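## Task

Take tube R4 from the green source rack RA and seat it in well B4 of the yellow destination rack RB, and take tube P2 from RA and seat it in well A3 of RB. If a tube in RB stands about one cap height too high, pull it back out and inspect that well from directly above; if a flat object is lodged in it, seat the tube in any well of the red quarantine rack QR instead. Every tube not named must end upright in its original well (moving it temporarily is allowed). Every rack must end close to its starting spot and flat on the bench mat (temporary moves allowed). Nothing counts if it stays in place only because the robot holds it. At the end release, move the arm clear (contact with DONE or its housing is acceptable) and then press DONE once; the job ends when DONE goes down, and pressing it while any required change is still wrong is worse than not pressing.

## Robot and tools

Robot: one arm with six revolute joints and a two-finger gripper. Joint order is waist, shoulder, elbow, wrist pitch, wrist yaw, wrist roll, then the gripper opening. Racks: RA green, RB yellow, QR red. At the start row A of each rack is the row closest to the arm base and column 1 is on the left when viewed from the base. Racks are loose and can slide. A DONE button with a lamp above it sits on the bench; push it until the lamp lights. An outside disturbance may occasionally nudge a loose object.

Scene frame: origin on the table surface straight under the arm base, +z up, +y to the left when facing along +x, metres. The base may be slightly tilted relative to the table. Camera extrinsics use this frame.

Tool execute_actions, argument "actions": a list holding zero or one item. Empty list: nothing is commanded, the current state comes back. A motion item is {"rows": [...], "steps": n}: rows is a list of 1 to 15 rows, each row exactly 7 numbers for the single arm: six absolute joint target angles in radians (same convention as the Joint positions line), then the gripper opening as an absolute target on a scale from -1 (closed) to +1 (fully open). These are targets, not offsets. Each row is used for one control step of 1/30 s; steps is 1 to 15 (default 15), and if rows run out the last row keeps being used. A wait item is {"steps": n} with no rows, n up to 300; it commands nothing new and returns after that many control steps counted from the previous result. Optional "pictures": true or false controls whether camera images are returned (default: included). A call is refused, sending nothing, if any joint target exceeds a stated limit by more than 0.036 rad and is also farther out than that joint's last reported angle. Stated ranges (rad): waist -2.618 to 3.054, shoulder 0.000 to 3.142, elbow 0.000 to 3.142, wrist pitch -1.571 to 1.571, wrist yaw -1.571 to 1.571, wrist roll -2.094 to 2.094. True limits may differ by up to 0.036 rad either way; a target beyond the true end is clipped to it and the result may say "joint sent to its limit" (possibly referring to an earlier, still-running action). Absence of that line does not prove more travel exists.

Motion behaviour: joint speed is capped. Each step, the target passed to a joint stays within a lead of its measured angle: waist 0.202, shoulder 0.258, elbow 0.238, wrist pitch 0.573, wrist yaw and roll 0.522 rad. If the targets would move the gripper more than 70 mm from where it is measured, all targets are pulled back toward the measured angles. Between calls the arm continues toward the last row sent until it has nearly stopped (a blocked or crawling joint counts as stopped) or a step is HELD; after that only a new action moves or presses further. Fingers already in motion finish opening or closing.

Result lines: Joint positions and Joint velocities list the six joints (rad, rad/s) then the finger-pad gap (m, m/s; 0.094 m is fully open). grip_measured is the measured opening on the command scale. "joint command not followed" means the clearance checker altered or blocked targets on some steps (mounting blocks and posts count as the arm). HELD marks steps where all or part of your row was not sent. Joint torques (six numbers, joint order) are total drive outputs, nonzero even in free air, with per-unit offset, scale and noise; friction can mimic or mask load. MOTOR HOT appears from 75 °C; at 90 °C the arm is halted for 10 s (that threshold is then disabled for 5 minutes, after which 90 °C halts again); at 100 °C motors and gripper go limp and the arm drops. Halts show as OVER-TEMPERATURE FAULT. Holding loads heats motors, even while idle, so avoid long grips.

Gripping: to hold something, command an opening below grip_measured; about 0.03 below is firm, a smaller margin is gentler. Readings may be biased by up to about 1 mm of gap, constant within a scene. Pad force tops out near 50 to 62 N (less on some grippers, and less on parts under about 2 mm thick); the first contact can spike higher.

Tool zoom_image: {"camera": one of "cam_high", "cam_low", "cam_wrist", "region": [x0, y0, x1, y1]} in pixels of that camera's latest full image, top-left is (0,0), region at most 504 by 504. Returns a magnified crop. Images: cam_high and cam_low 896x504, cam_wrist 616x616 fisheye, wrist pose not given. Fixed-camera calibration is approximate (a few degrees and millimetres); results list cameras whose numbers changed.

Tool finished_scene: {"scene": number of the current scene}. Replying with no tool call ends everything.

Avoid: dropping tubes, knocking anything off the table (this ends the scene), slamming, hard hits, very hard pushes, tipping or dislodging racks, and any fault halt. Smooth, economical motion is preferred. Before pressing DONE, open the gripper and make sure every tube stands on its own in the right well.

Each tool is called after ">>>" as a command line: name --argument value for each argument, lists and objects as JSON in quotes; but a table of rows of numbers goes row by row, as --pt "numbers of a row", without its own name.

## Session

>>> execute_actions --actions '[]'

Scene clock: 0.00 s of 15600.00 s.
grip_measured=+1.000
Joint positions: [-0.51   2.477  2.228 -0.138  0.691  1.693  0.094]
Joint velocities: [-0.002 -0.007  0.012  0.022 -0.081  0.022  0.   ]
Joint torques (N m, as the arm reports them, + toward a larger angle): no reading
Motor temperatures (°C, as the motors report them): [26 36 29 27 27 28]

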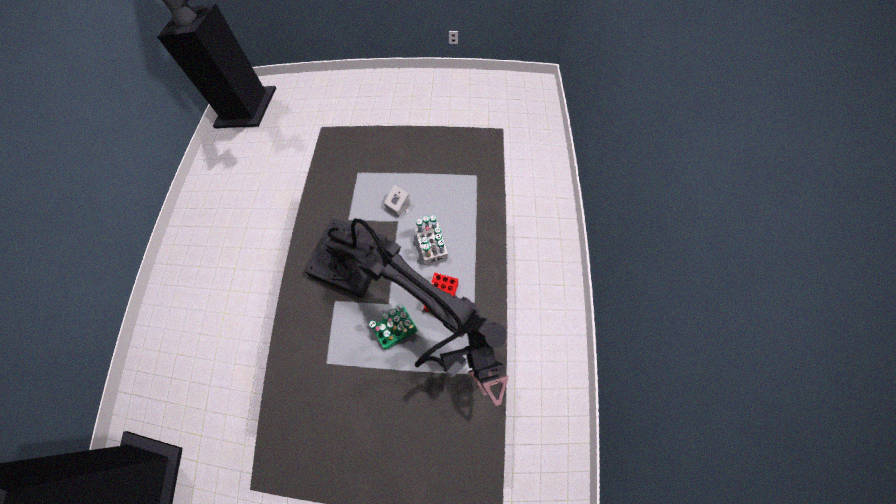

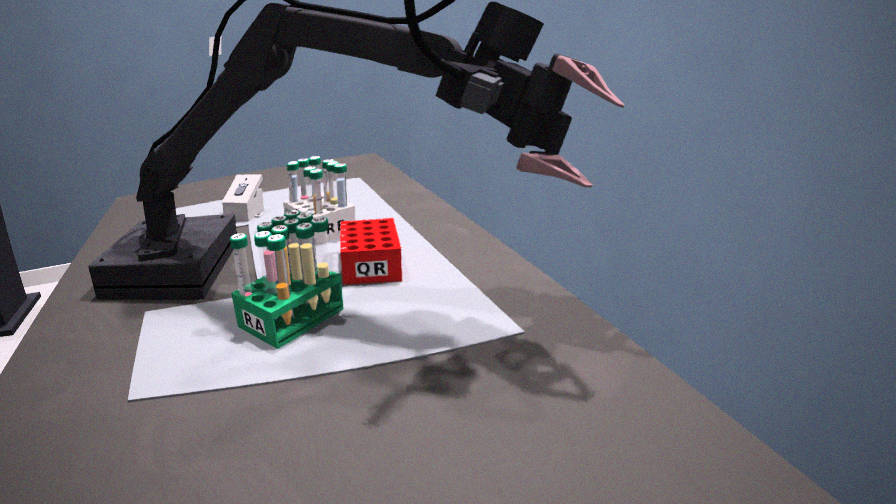

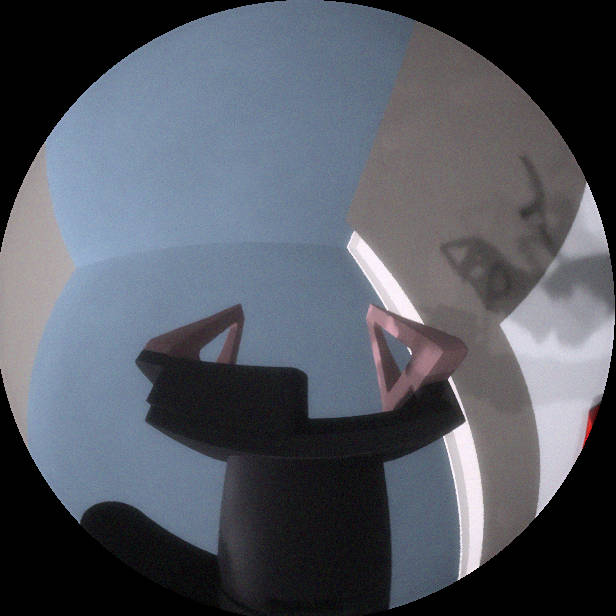

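>>> zoom_image --camera "cam_high" --region '[360,295,430,355]'

>>> zoom_image --camera "cam_high" --region '[400,205,470,275]'

Region (360, 295, 430, 355) of cam_high's 896x504 image, scaled by 7.200, with more detail than that image has; it fills the top 432 rows of this view, and the rest is white.

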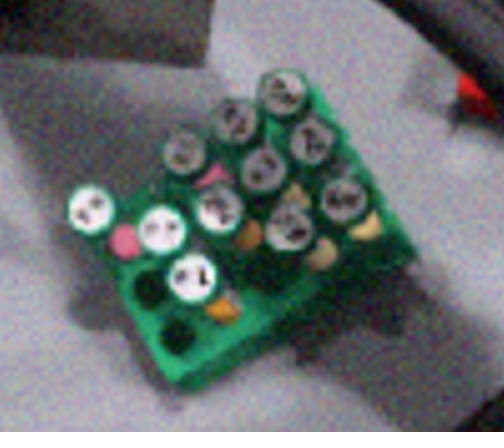

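Region (400, 205, 470, 275) of cam_high's 896x504 image, scaled by 7.200, with more detail than that image has.

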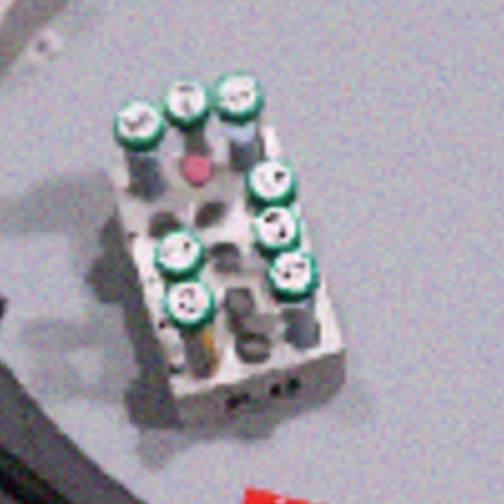

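>>> execute_actions --actions '[{"rows":[[-0.52,2.42,2.23,-0.15,0.65,1.6,0.9],[-0.53,2.37,2.22,-0.17,0.6,1.5,0.8],[-0.55,2.32,2.2,-0.2,0.55,1.4,0.7],[-0.57,2.27,2.18,-0.24,0.5,1.3,0.6],[-0.59,2.22,2.15,-0.29,0.45,1.2,0.5],[-0.61,2.17,2.12,-0.35,0.4,1.1,0.4],[-0.63,2.12,2.09,-0.42,0.35,1.0,0.3],[-0.65,2.07,2.06,-0.5,0.3,0.9,0.2],[-0.67,2.02,2.03,-0.58,0.25,0.8,0.1],[-0.69,1.97,2.0,-0.66,0.2,0.7,0],[-0.71,1.93,1.97,-0.74,0.15,0.6,-0.1],[-0.73,1.89,1.94,-0.82,0.1,0.5,-0.2],[-0.75,1.86,1.91,-0.9,0.05,0.4,-0.3],[-0.77,1.83,1.88,-0.98,0,0.3,-0.4],[-0.79,1.80,1.85,-1.06,0,0.2,-0.4]],"steps":15}]' --pictures false

>>> execute_actions --actions '[{"rows":[[-0.80,1.78,1.82,-1.13,0,0.15,-0.4],[-0.81,1.76,1.79,-1.2,0,0.1,-0.4],[-0.82,1.74,1.76,-1.27,0,0.05,-0.4],[-0.82,1.72,1.73,-1.33,0,0,-0.4],[-0.82,1.71,1.70,-1.39,0,0,-0.4],[-0.82,1.70,1.68,-1.44,0,0,-0.4],[-0.82,1.70,1.66,-1.47,0,0,-0.4],[-0.82,1.70,1.642,-1.485,0,0,-0.4]],"steps":15}]' --pictures false

>>> execute_actions --actions '[{"steps":10}]'

>>> zoom_image --camera "cam_wrist" --region '[220,190,400,350]'

Scene clock: 17.20 s of 15600.00 s.
grip_measured=-0.387
Joint positions: [-0.735  1.937  1.937 -0.635  0.22   0.856  0.029]
Joint velocities: [-0.745 -1.399 -0.676 -1.766 -0.93  -1.985 -0.023]
Joint torques (N m, as the arm reports them, + toward a larger angle): [  1.11 -10.26   5.78   1.39   0.01  -0.11]
Motor temperatures (°C, as the motors report them): [26 50 32 30 27 28]
Steps of this call (steps 1 to 90: nothing new was sent; then 13.70 s passed at rest; steps 91 to 105: all 15 steps of this action). Readings (joint positions):
91: [-0.510 2.476 2.228 -0.139 0.684 1.682]
92: [-0.511 2.469 2.223 -0.144 0.667 1.653]
94: [-0.519 2.431 2.192 -0.174 0.616 1.568]
98: [-0.564 2.295 2.113 -0.273 0.496 1.351]
105: the state above

Scene clock: 17.70 s of 15600.00 s.
grip_measured=-0.398
Joint positions: [-0.823  1.729  1.626 -1.416  0.02   0.092  0.028]
Joint velocities: [-0.007 -0.002 -0.012 -0.593 -0.037 -0.593  0.001]
Joint torques (N m, as the arm reports them, + toward a larger angle): [ 0.22 -9.77  7.26  0.67  0.01 -0.08]
Motor temperatures (°C, as the motors report them): [26 50 32 30 27 28]
Steps of this call (steps 1 to 15: all 15 steps of this action). Readings (joint positions):
1: [-0.760 1.892 1.914 -0.695 0.192 0.787]
2: [-0.781 1.852 1.892 -0.752 0.170 0.722]
4: [-0.810 1.790 1.848 -0.864 0.138 0.601]
8: [-0.823 1.732 1.747 -1.081 0.089 0.377]
15: the state above

Scene clock: 18.03 s of 15600.00 s.
grip_measured=-0.398
Joint positions: [-0.823  1.729  1.626 -1.471  0.007  0.017  0.028]
Joint velocities: [-0.007 -0.012  0.017 -0.051  0.007 -0.037  0.001]
Joint torques (N m, as the arm reports them, + toward a larger angle): [ 0.18 -9.57  7.19  0.34 -0.03 -0.09]
Motor temperatures (°C, as the motors report them): [26 50 32 30 27 28]
Steps of this call (steps 1 to 10: the robot went on to your last target). Readings (joint positions):
1: [-0.823 1.729 1.626 -1.431 0.017 0.075]
2: [-0.823 1.729 1.626 -1.442 0.015 0.062]
4: [-0.823 1.729 1.626 -1.456 0.011 0.042]
8: [-0.823 1.729 1.626 -1.468 0.007 0.022]
10: the state above

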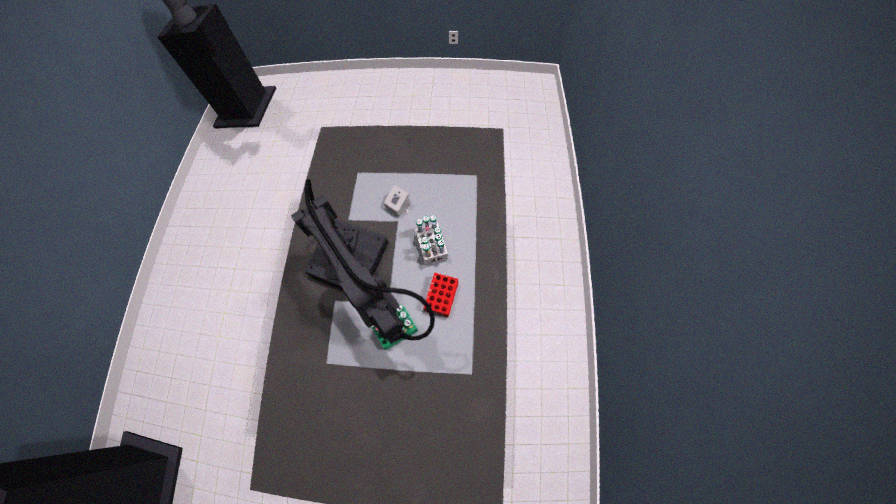

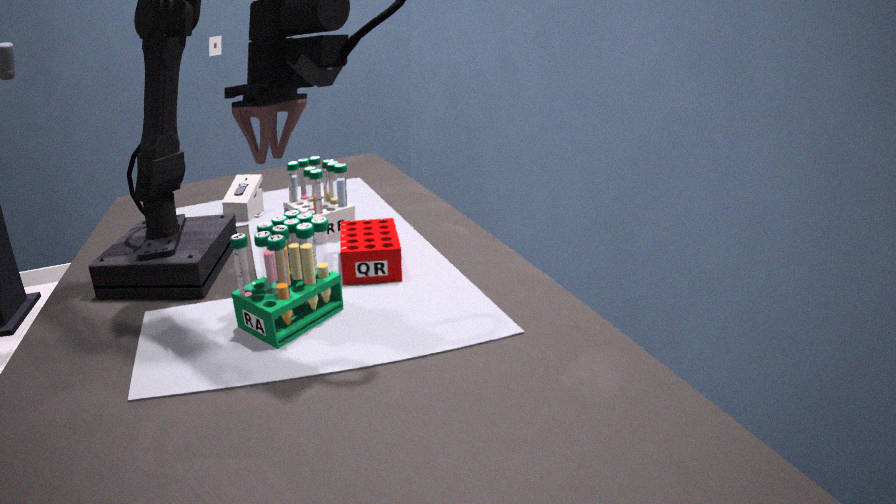

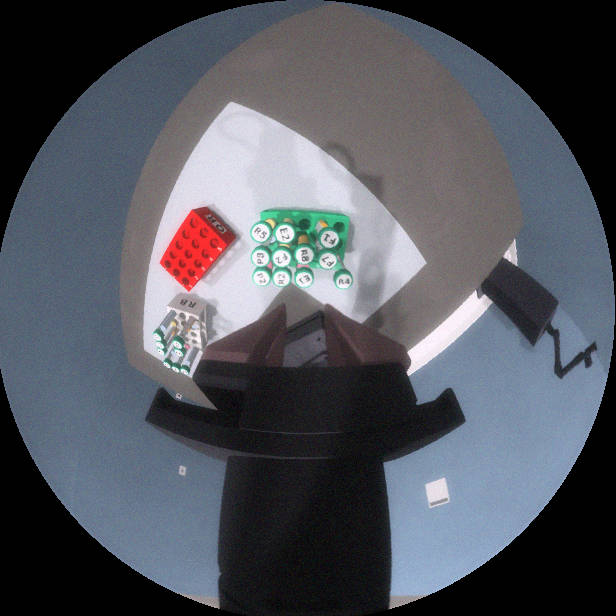

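Region (220, 190, 400, 350) of cam_wrist's 616x616 image, scaled by 2.800, with more detail than that image has.

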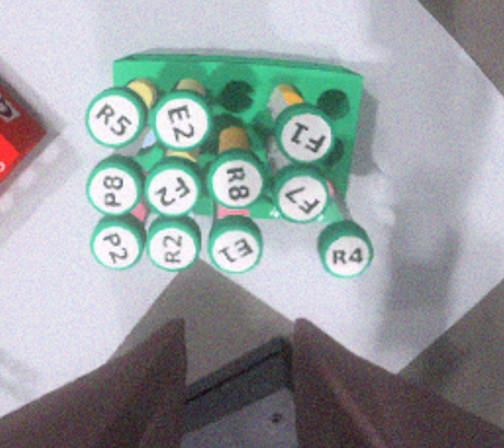

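>>> execute_actions --actions '[{"rows":[[-0.84,1.69,1.61,-1.44,0,-0.02,-0.4],[-0.86,1.69,1.59,-1.42,0,-0.04,-0.4],[-0.88,1.69,1.57,-1.40,0,-0.06,-0.4],[-0.90,1.69,1.55,-1.38,0,-0.08,-0.4],[-0.92,1.69,1.53,-1.36,0,-0.1,-0.4],[-0.94,1.69,1.51,-1.33,0,-0.12,-0.4],[-0.96,1.69,1.49,-1.31,0,-0.14,-0.4],[-0.975,1.69,1.47,-1.29,0,-0.165,-0.4],[-0.98,1.69,1.45,-1.27,0,-0.165,-0.4],[-0.98,1.69,1.43,-1.25,0,-0.165,-0.4],[-0.98,1.69,1.41,-1.23,0,-0.165,-0.4],[-0.98,1.69,1.395,-1.21,0,-0.165,-0.4]],"steps":15}]' --pictures false

>>> execute_actions --actions '[{"steps":10}]'

>>> zoom_image --camera "cam_wrist" --region '[220,230,380,380]'

Scene clock: 26.03 s of 15600.00 s.
grip_measured=-0.398
Joint positions: [-0.984  1.715  1.393 -1.282  0.003 -0.141  0.028]
Joint velocities: [-0.002  0.012 -0.115  0.139  0.051 -0.095 -0.   ]
Joint torques (N m, as the arm reports them, + toward a larger angle): [ 0.22 -9.21  6.56  0.71 -0.02 -0.12]
Motor temperatures (°C, as the motors report them): [26 48 32 29 27 28]
Steps of this call (steps 1 to 30: the robot went on to your last target; steps 31 to 90: nothing new was sent; then 4.50 s passed at rest; steps 91 to 105: all 15 steps of this action). Readings (joint positions):
91: [-0.824 1.729 1.624 -1.472 0.005 0.005]
92: [-0.828 1.726 1.617 -1.466 0.003 -0.002]
94: [-0.850 1.718 1.589 -1.446 -0.001 -0.023]
98: [-0.936 1.715 1.508 -1.386 -0.002 -0.083]
105: the state above

Scene clock: 26.37 s of 15600.00 s.
grip_measured=-0.398
Joint positions: [-0.984  1.715  1.391 -1.241  0.003 -0.155  0.028]
Joint velocities: [-0.012  0.012 -0.002  0.037  0.081 -0.037 -0.001]
Joint torques (N m, as the arm reports them, + toward a larger angle): [ 0.28 -9.27  6.22  0.67 -0.02 -0.1 ]
Motor temperatures (°C, as the motors report them): [26 47 32 29 27 28]
Steps of this call (steps 1 to 10: the robot went on to your last target). Readings (joint positions):
1: [-0.984 1.715 1.391 -1.276 0.003 -0.144]
2: [-0.984 1.715 1.391 -1.268 0.003 -0.147]
4: [-0.984 1.715 1.391 -1.256 0.003 -0.151]
8: [-0.984 1.715 1.391 -1.244 0.003 -0.154]
10: the state above

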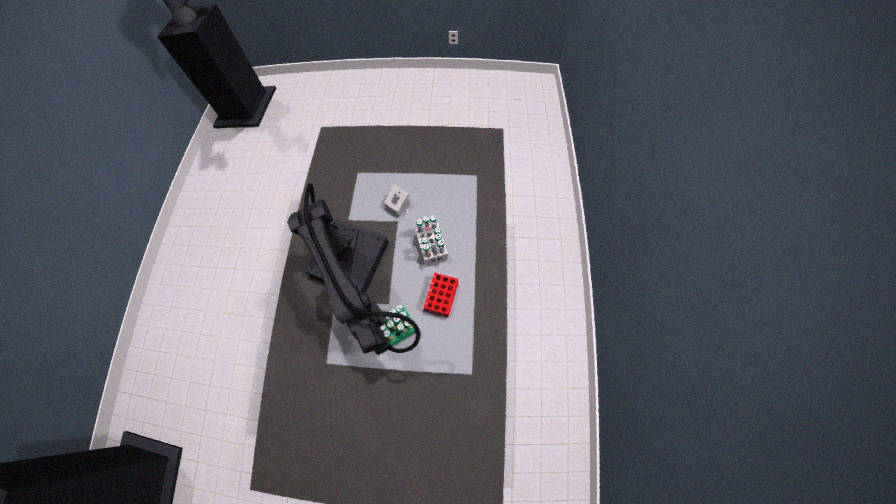

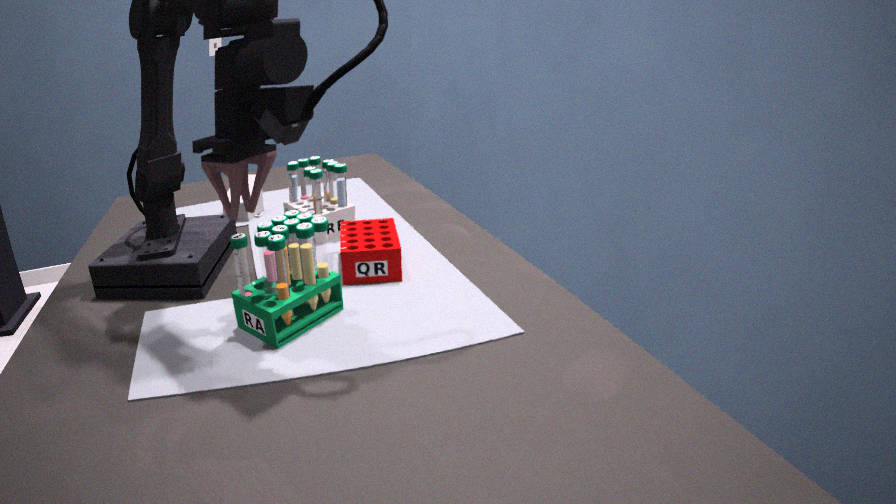

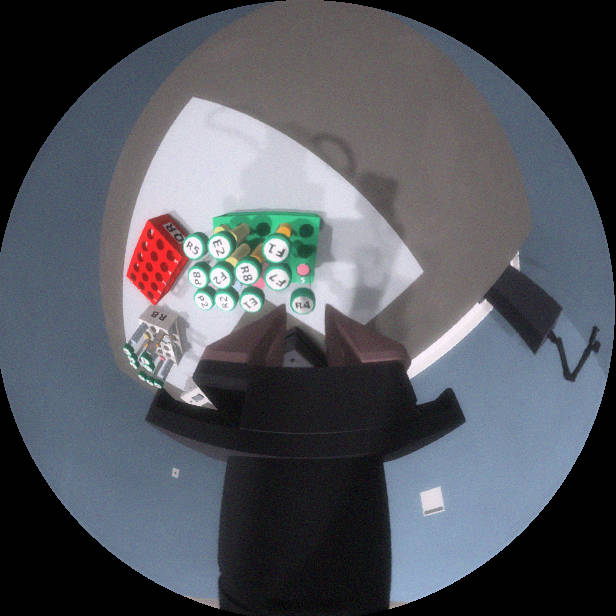

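Region (220, 230, 380, 380) of cam_wrist's 616x616 image, scaled by 3.150, with more detail than that image has; it fills the top 472 rows of this view, and the rest is white.

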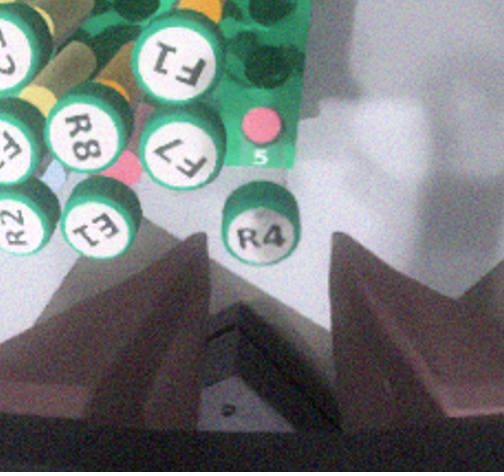

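>>> execute_actions --actions '[{"rows":[[-0.972,1.69,1.38,-1.20,0,-0.165,-0.33],[-0.97,1.69,1.37,-1.19,0,-0.165,-0.33],[-0.97,1.69,1.355,-1.175,0,-0.165,-0.33],[-0.97,1.69,1.34,-1.16,0,-0.165,-0.33],[-0.97,1.69,1.325,-1.145,0,-0.165,-0.33],[-0.97,1.69,1.31,-1.13,0,-0.165,-0.33],[-0.97,1.69,1.295,-1.115,0,-0.165,-0.33],[-0.97,1.69,1.28,-1.10,0,-0.165,-0.33],[-0.97,1.69,1.265,-1.085,0,-0.165,-0.33],[-0.97,1.69,1.25,-1.07,0,-0.165,-0.33]],"steps":15}]' --pictures false

>>> execute_actions --actions '[{"steps":8}]'

>>> zoom_image --camera "cam_wrist" --region '[220,230,380,380]'

>>> zoom_image --camera "cam_low" --region '[190,180,350,340]'

Scene clock: 33.33 s of 15600.00 s.
grip_measured=-0.332
Joint positions: [-0.977  1.715  1.247 -1.122  0.003 -0.157  0.031]
Joint velocities: [ 0.007 -0.017  0.007  0.139 -0.022 -0.11   0.001]
Joint torques (N m, as the arm reports them, + toward a larger angle): [ 0.57 -9.12  5.98  0.64 -0.03 -0.09]
Motor temperatures (°C, as the motors report them): [26 46 32 28 27 28]
Steps of this call (steps 1 to 30: the robot went on to your last target; steps 31 to 90: nothing new was sent; then 3.47 s passed at rest; steps 91 to 105: all 15 steps of this action). Readings (joint positions):
91: [-0.984 1.715 1.391 -1.236 0.003 -0.157]
92: [-0.982 1.715 1.387 -1.232 0.003 -0.157]
94: [-0.979 1.715 1.370 -1.215 0.003 -0.157]
98: [-0.977 1.715 1.309 -1.173 0.003 -0.157]
105: the state above

Scene clock: 33.60 s of 15600.00 s.
grip_measured=-0.332
Joint positions: [-0.977  1.715  1.247 -1.101  0.003 -0.157  0.031]
Joint velocities: [ 0.002  0.007 -0.002 -0.022 -0.095  0.007 -0.   ]
Joint torques (N m, as the arm reports them, + toward a larger angle): [ 0.54 -9.12  5.99  0.66 -0.01 -0.09]
Motor temperatures (°C, as the motors report them): [26 46 32 28 27 28]
Steps of this call (steps 1 to 8: the robot went on to your last target). Readings (joint positions):
1: [-0.977 1.715 1.247 -1.117 0.003 -0.157]
2: [-0.977 1.715 1.247 -1.112 0.003 -0.157]
4: [-0.977 1.715 1.247 -1.106 0.003 -0.157]
8: the state above

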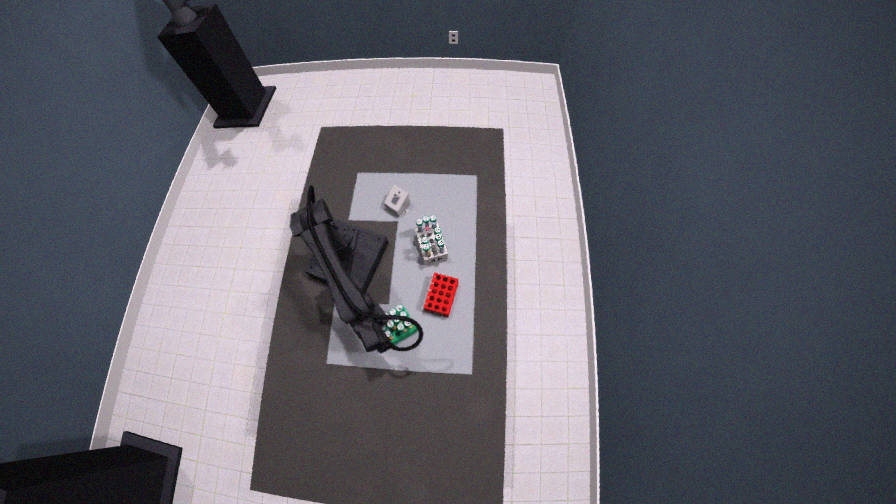

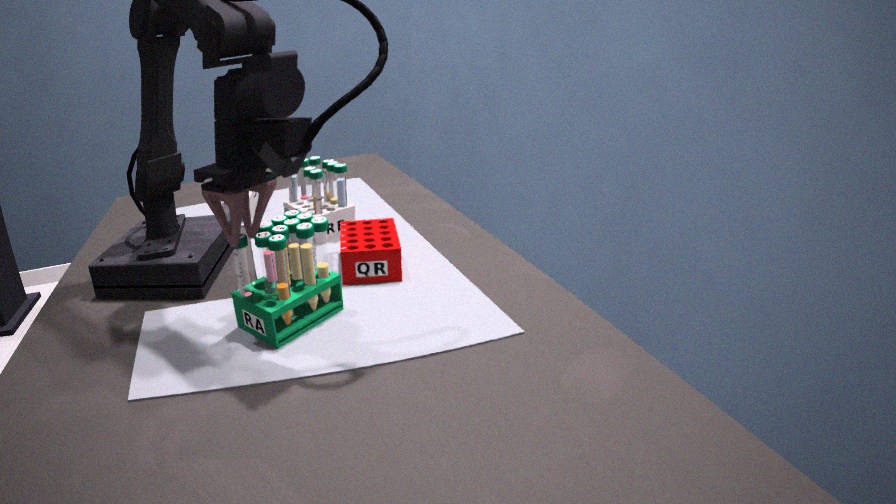

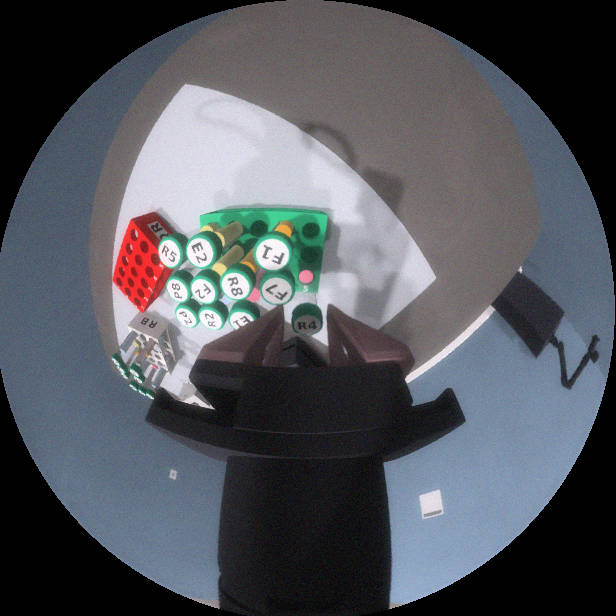

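Region (220, 230, 380, 380) of cam_wrist's 616x616 image, scaled by 3.150, with more detail than that image has; it fills the top 472 rows of this view, and the rest is white.

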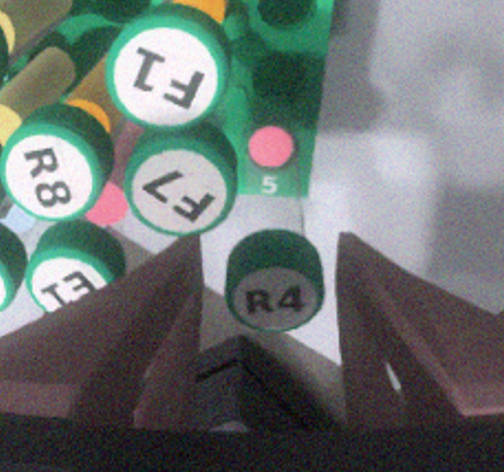

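Region (190, 180, 350, 340) of cam_low's 896x504 image, scaled by 3.150, with more detail than that image has.

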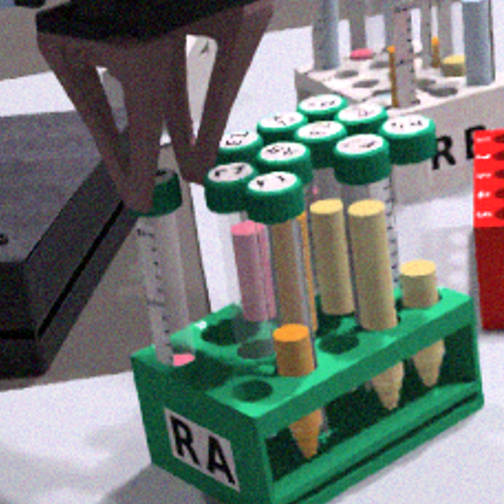

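>>> execute_actions --actions '[{"rows":[[-0.972,1.69,1.245,-1.07,0,-0.165,-0.4],[-0.972,1.69,1.245,-1.07,0,-0.165,-0.45],[-0.972,1.69,1.245,-1.07,0,-0.165,-0.5],[-0.972,1.69,1.245,-1.07,0,-0.165,-0.53],[-0.972,1.69,1.245,-1.07,0,-0.165,-0.56],[-0.972,1.69,1.245,-1.07,0,-0.165,-0.585]],"steps":11}]' --pictures false

>>> execute_actions --actions '[{"rows":[[-0.972,1.685,1.285,-1.12,0,-0.165,-0.585],[-0.972,1.685,1.295,-1.135,0,-0.165,-0.585],[-0.972,1.683,1.305,-1.15,0,-0.165,-0.585],[-0.972,1.68,1.32,-1.165,0,-0.165,-0.585],[-0.972,1.68,1.335,-1.18,0,-0.165,-0.585],[-0.972,1.678,1.35,-1.195,0,-0.165,-0.585],[-0.972,1.676,1.365,-1.21,0,-0.165,-0.585],[-0.972,1.674,1.38,-1.225,0,-0.165,-0.585],[-0.972,1.672,1.395,-1.24,0,-0.165,-0.585],[-0.972,1.67,1.41,-1.26,0,-0.165,-0.585],[-0.972,1.67,1.425,-1.275,0,-0.165,-0.585],[-0.972,1.67,1.44,-1.29,0,-0.165,-0.585]],"steps":15}]'

Scene clock: 39.90 s of 15600.00 s.
grip_measured=-0.573
Joint positions: [-0.977  1.715  1.247 -1.096  0.003 -0.157  0.02 ]
Joint velocities: [ 0.007 -0.002 -0.002 -0.037 -0.037 -0.007 -0.   ]
Joint torques (N m, as the arm reports them, + toward a larger angle): [ 0.37 -9.14  5.64  0.67 -0.03 -0.09]
Motor temperatures (°C, as the motors report them): [26 45 32 28 27 28]
Steps of this call (steps 1 to 30: the robot went on to your last target; steps 31 to 90: nothing new was sent; then 2.93 s passed at rest; steps 91 to 101: all 11 steps of this action). Readings (joint positions):
91: [-0.977 1.715 1.247 -1.098 0.003 -0.157]
92: [-0.977 1.715 1.247 -1.098 0.003 -0.157]
94: [-0.977 1.715 1.247 -1.098 0.003 -0.157]
98: [-0.977 1.715 1.247 -1.096 0.003 -0.157]
101: the state above

Scene clock: 40.40 s of 15600.00 s.
grip_measured=-0.573
Joint positions: [-0.977  1.699  1.409 -1.245  0.003 -0.157  0.02 ]
Joint velocities: [ 0.002 -0.1    0.09  -0.183  0.037  0.051 -0.   ]
Joint torques (N m, as the arm reports them, + toward a larger angle): [ 0.34 -8.98  8.07  0.33 -0.02 -0.1 ]
Motor temperatures (°C, as the motors report them): [26 45 32 28 27 28]
Steps of this call (steps 1 to 15: all 15 steps of this action). Readings (joint positions):
1: [-0.977 1.715 1.247 -1.097 0.003 -0.157]
2: [-0.977 1.715 1.249 -1.101 0.003 -0.157]
4: [-0.977 1.715 1.262 -1.117 0.003 -0.157]
8: [-0.977 1.715 1.320 -1.165 0.003 -0.157]
15: the state above

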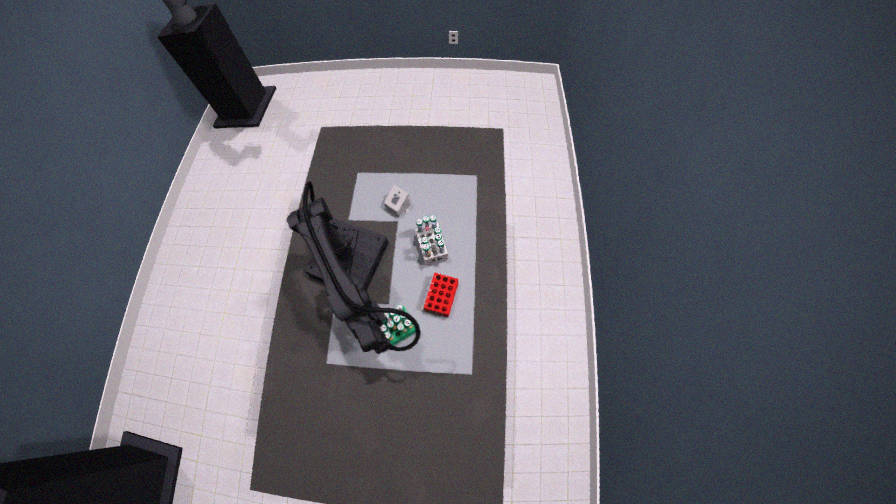

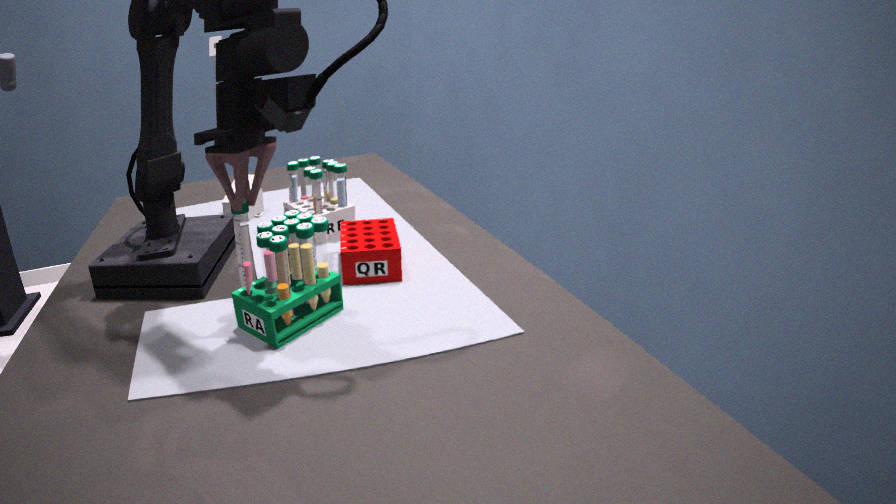

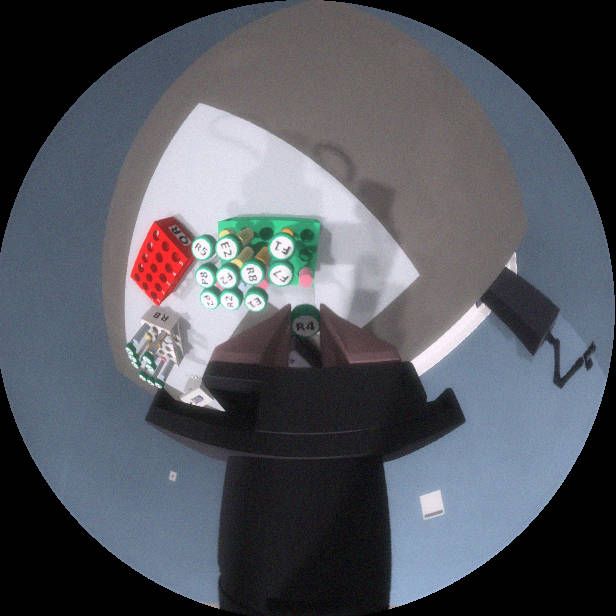

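>>> execute_actions --actions '[{"rows":[[-0.972,1.67,1.46,-1.31,0,-0.17,-0.6],[-0.972,1.67,1.485,-1.335,0,-0.17,-0.6],[-0.972,1.67,1.51,-1.36,0,-0.17,-0.6],[-0.972,1.67,1.54,-1.39,0,-0.17,-0.6],[-0.972,1.67,1.57,-1.42,0,-0.17,-0.6],[-0.972,1.67,1.60,-1.45,0,-0.17,-0.6],[-0.972,1.67,1.63,-1.48,0,-0.17,-0.6],[-0.972,1.67,1.66,-1.51,0,-0.17,-0.6],[-0.972,1.67,1.69,-1.54,0,-0.17,-0.6],[-0.972,1.67,1.72,-1.57,0,-0.17,-0.6],[-0.972,1.67,1.75,-1.57,0,-0.17,-0.6],[-0.972,1.67,1.78,-1.57,0,-0.17,-0.6],[-0.972,1.67,1.80,-1.57,0,-0.17,-0.6],[-0.96,1.67,1.82,-1.57,0,-0.17,-0.6],[-0.94,1.67,1.82,-1.57,0,-0.17,-0.6]],"steps":15}]' --pictures false

>>> execute_actions --actions '[{"rows":[[-0.91,1.67,1.82,-1.57,0,-0.17,-0.6],[-0.88,1.67,1.82,-1.57,0,-0.17,-0.6],[-0.84,1.67,1.82,-1.57,0,-0.17,-0.6],[-0.80,1.67,1.82,-1.57,0,-0.17,-0.6],[-0.755,1.67,1.82,-1.57,0,-0.17,-0.6],[-0.71,1.67,1.82,-1.57,0,-0.17,-0.6],[-0.665,1.67,1.82,-1.57,0,-0.17,-0.6],[-0.62,1.67,1.82,-1.57,0,-0.17,-0.6],[-0.575,1.67,1.82,-1.57,0,-0.17,-0.6],[-0.53,1.67,1.82,-1.57,0,-0.17,-0.6],[-0.485,1.67,1.82,-1.57,0,-0.17,-0.6],[-0.44,1.67,1.82,-1.57,0,-0.17,-0.6],[-0.395,1.67,1.82,-1.57,0,-0.17,-0.6],[-0.35,1.67,1.82,-1.57,0,-0.17,-0.6],[-0.305,1.67,1.82,-1.57,0,-0.17,-0.6]],"steps":15}]' --pictures false

>>> execute_actions --actions '[{"rows":[[-0.26,1.67,1.82,-1.57,0,-0.17,-0.6],[-0.215,1.67,1.82,-1.57,0,-0.17,-0.6],[-0.17,1.67,1.82,-1.57,0,-0.17,-0.6],[-0.125,1.67,1.82,-1.57,0,-0.17,-0.6],[-0.08,1.67,1.82,-1.57,0,-0.17,-0.6],[-0.035,1.67,1.82,-1.57,0,-0.17,-0.6],[0.01,1.67,1.82,-1.57,0,-0.17,-0.6],[0.055,1.67,1.82,-1.57,0,-0.17,-0.6],[0.095,1.67,1.82,-1.57,0,-0.17,-0.6],[0.13,1.67,1.82,-1.57,0,-0.17,-0.6],[0.155,1.67,1.82,-1.57,0,-0.17,-0.6],[0.175,1.67,1.82,-1.57,0,-0.17,-0.6],[0.19,1.67,1.82,-1.57,0,-0.17,-0.6],[0.20,1.67,1.82,-1.57,0,-0.17,-0.6]],"steps":15}]' --pictures false

>>> execute_actions --actions '[{"steps":6}]'

>>> zoom_image --camera "cam_wrist" --region '[220,200,380,350]'

Scene clock: 58.47 s of 15600.00 s.
grip_measured=-0.584
Joint positions: [-0.972  1.695  1.773 -1.522  0.004 -0.162  0.02 ]
Joint velocities: [ 0.139 -0.066  0.491 -0.125  0.081  0.022  0.001]
Joint torques (N m, as the arm reports them, + toward a larger angle): [ 2.17 -8.75  7.09  0.42 -0.08 -0.08]
Motor temperatures (°C, as the motors report them): [26 45 33 28 27 28]
Steps of this call (steps 1 to 30: the robot went on to your last target; steps 31 to 90: nothing new was sent; then 14.57 s passed at rest; steps 91 to 105: all 15 steps of this action). Readings (joint positions):
91: [-0.977 1.696 1.414 -1.282 0.003 -0.158]
92: [-0.977 1.696 1.421 -1.291 0.003 -0.159]
94: [-0.977 1.696 1.454 -1.322 0.003 -0.160]
98: [-0.977 1.696 1.576 -1.402 0.003 -0.161]
105: the state above

Scene clock: 58.97 s of 15600.00 s.
grip_measured=-0.584
Joint positions: [-0.382  1.691  1.795 -1.548  0.003 -0.163  0.02 ]
Joint velocities: [ 1.243  0.002  0.012  0.022 -0.007  0.022  0.001]
Joint torques (N m, as the arm reports them, + toward a larger angle): [ 0.1  -8.55  7.91  0.46 -0.01 -0.07]
Motor temperatures (°C, as the motors report them): [26 44 33 28 27 28]
Steps of this call (steps 1 to 15: all 15 steps of this action). Readings (joint positions):
1: [-0.962 1.693 1.786 -1.526 0.006 -0.162]
2: [-0.945 1.692 1.792 -1.529 0.008 -0.162]
4: [-0.886 1.691 1.795 -1.538 0.011 -0.162]
8: [-0.704 1.691 1.795 -1.545 0.010 -0.162]
15: the state above

Scene clock: 59.47 s of 15600.00 s.
grip_measured=-0.584
Joint positions: [ 0.198  1.691  1.795 -1.554 -0.006 -0.164  0.02 ]
Joint velocities: [ 0.276  0.007  0.002 -0.11  -0.022  0.007 -0.001]
Joint torques (N m, as the arm reports them, + toward a larger angle): [-1.78 -8.66  7.86  0.54  0.14 -0.04]
Motor temperatures (°C, as the motors report them): [26 44 33 28 27 28]
Steps of this call (steps 1 to 15: all 15 steps of this action). Readings (joint positions):
1: [-0.338 1.691 1.795 -1.548 0.003 -0.163]
2: [-0.293 1.691 1.795 -1.548 0.003 -0.163]
4: [-0.204 1.691 1.795 -1.548 0.003 -0.163]
8: [-0.024 1.691 1.795 -1.548 0.002 -0.163]
15: the state above

Scene clock: 59.67 s of 15600.00 s.
grip_measured=-0.584
Joint positions: [ 0.205  1.691  1.795 -1.56  -0.005 -0.164  0.02 ]
Joint velocities: [ 0.007 -0.012  0.007 -0.095  0.051  0.007 -0.001]
Joint torques (N m, as the arm reports them, + toward a larger angle): [-0.62 -8.59  7.87  0.52  0.05 -0.07]
Motor temperatures (°C, as the motors report them): [26 44 33 28 27 28]
Steps of this call (steps 1 to 6: the robot went on to your last target). Readings (joint positions):
1: [0.204 1.691 1.795 -1.555 -0.007 -0.164]
2: [0.206 1.691 1.795 -1.557 -0.007 -0.164]
4: [0.205 1.691 1.795 -1.559 -0.005 -0.164]
6: the state above

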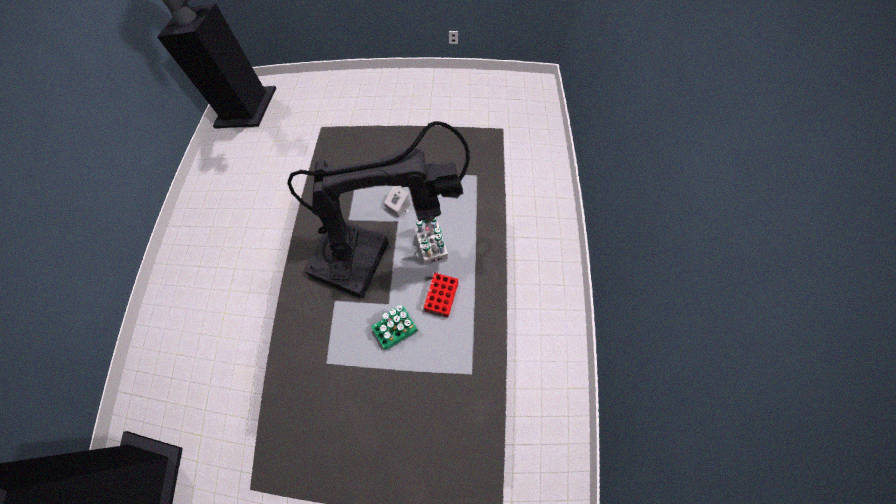

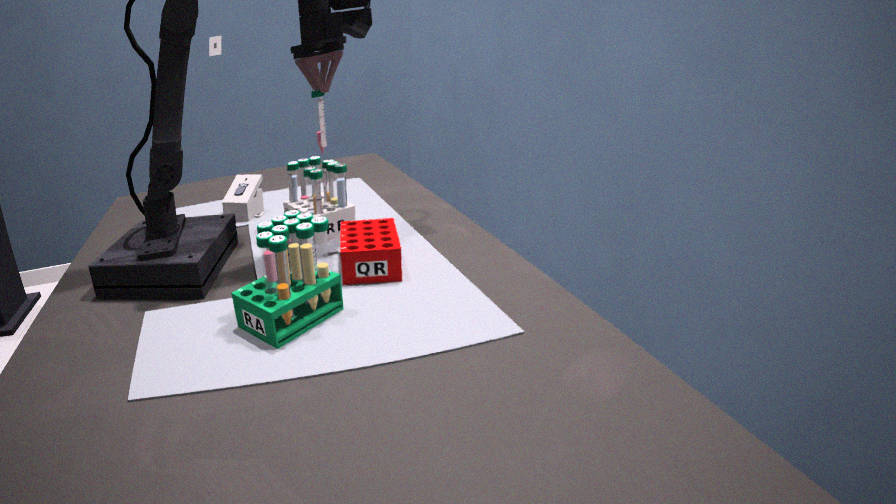

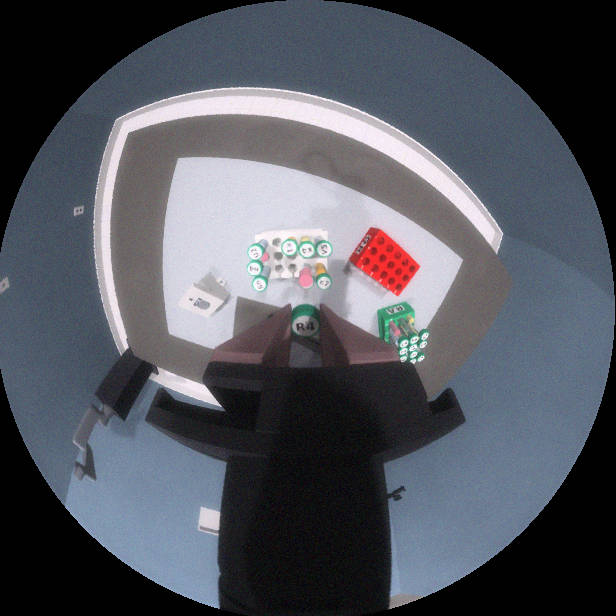

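Region (220, 200, 380, 350) of cam_wrist's 616x616 image, scaled by 3.150, with more detail than that image has; it fills the top 472 rows of this view, and the rest is white.

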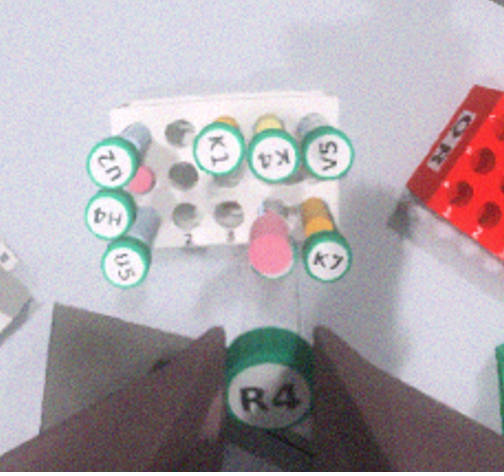

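>>> execute_actions --actions '[{"rows":[[0.2,1.69,1.83,-1.57,0,-0.12,-0.61],[0.2,1.70,1.84,-1.57,0,-0.12,-0.61],[0.2,1.715,1.85,-1.57,0,-0.12,-0.61],[0.2,1.73,1.855,-1.57,0,-0.12,-0.61],[0.2,1.745,1.86,-1.57,0,-0.12,-0.61],[0.2,1.76,1.865,-1.57,0,-0.12,-0.61],[0.2,1.775,1.87,-1.57,0,-0.12,-0.61],[0.2,1.785,1.87,-1.57,0,-0.12,-0.61]],"steps":15}]'

>>> zoom_image --camera "cam_wrist" --region '[220,200,380,350]'

>>> zoom_image --camera "cam_low" --region '[240,70,400,230]'

Scene clock: 67.50 s of 15600.00 s.
grip_measured=-0.590
Joint positions: [ 0.205  1.803  1.84  -1.569 -0.005 -0.13   0.019]
Joint velocities: [ 0.002 -0.017  0.002 -0.007  0.037 -0.007  0.001]
Joint torques (N m, as the arm reports them, + toward a larger angle): [-0.59 -9.38  8.17  0.47  0.07  0.08]
Motor temperatures (°C, as the motors report them): [26 44 33 28 27 28]
Steps of this call (steps 1 to 15: the robot went on to your last target; steps 16 to 90: nothing new was sent; then 4.33 s passed at rest; steps 91 to 105: all 15 steps of this action). Readings (joint positions):
91: [0.205 1.691 1.795 -1.561 -0.005 -0.159]
92: [0.205 1.692 1.797 -1.563 -0.005 -0.153]
94: [0.205 1.703 1.811 -1.568 -0.005 -0.144]
98: [0.205 1.752 1.839 -1.569 -0.005 -0.135]
105: the state above

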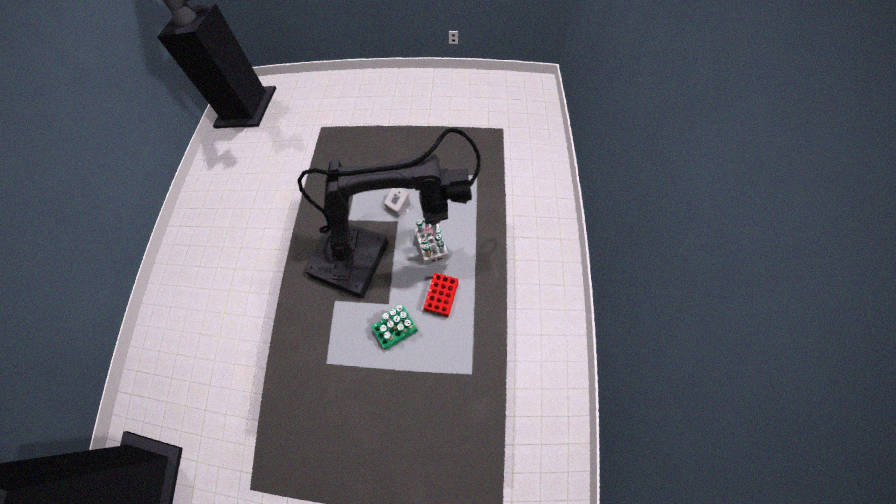

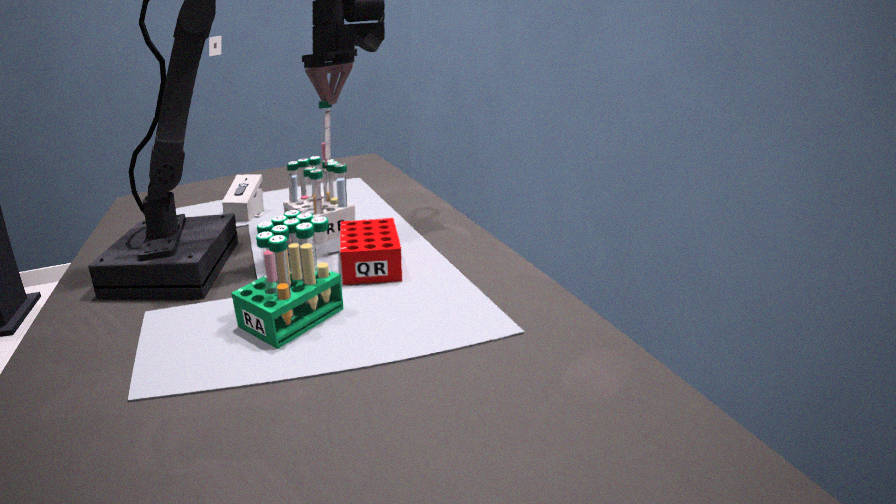

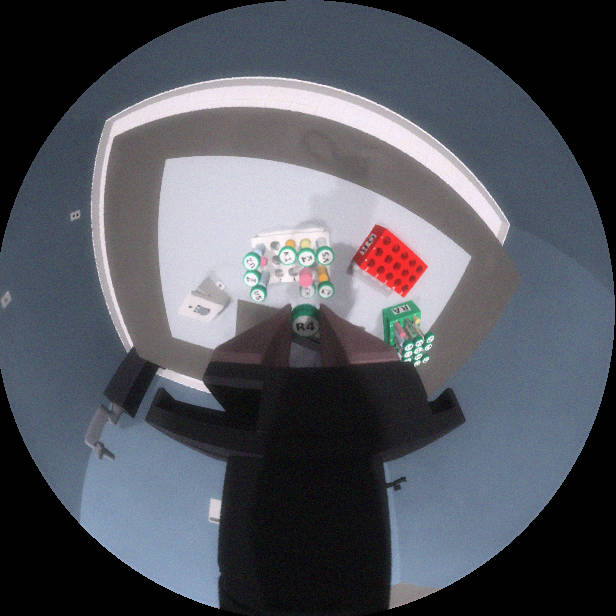

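Region (220, 200, 380, 350) of cam_wrist's 616x616 image, scaled by 3.150, with more detail than that image has; it fills the top 472 rows of this view, and the rest is white.

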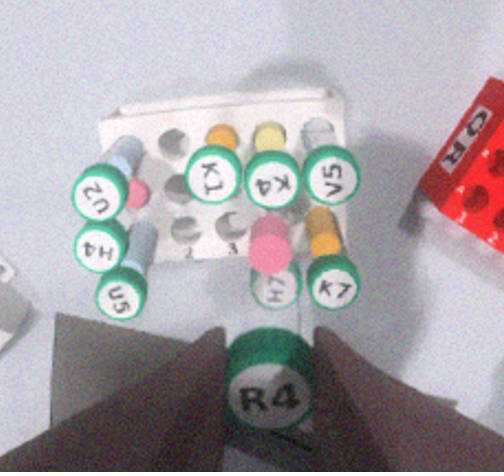

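Region (240, 70, 400, 230) of cam_low's 896x504 image, scaled by 3.150, with more detail than that image has.

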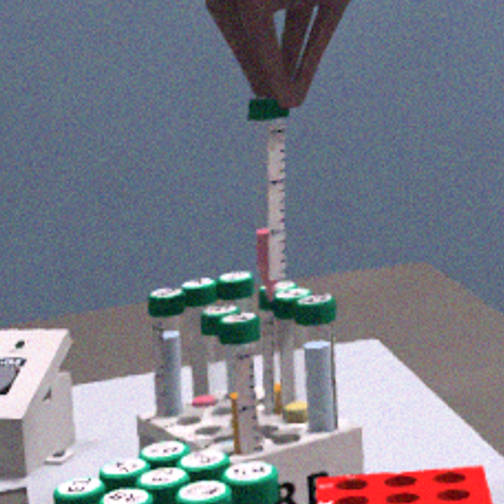

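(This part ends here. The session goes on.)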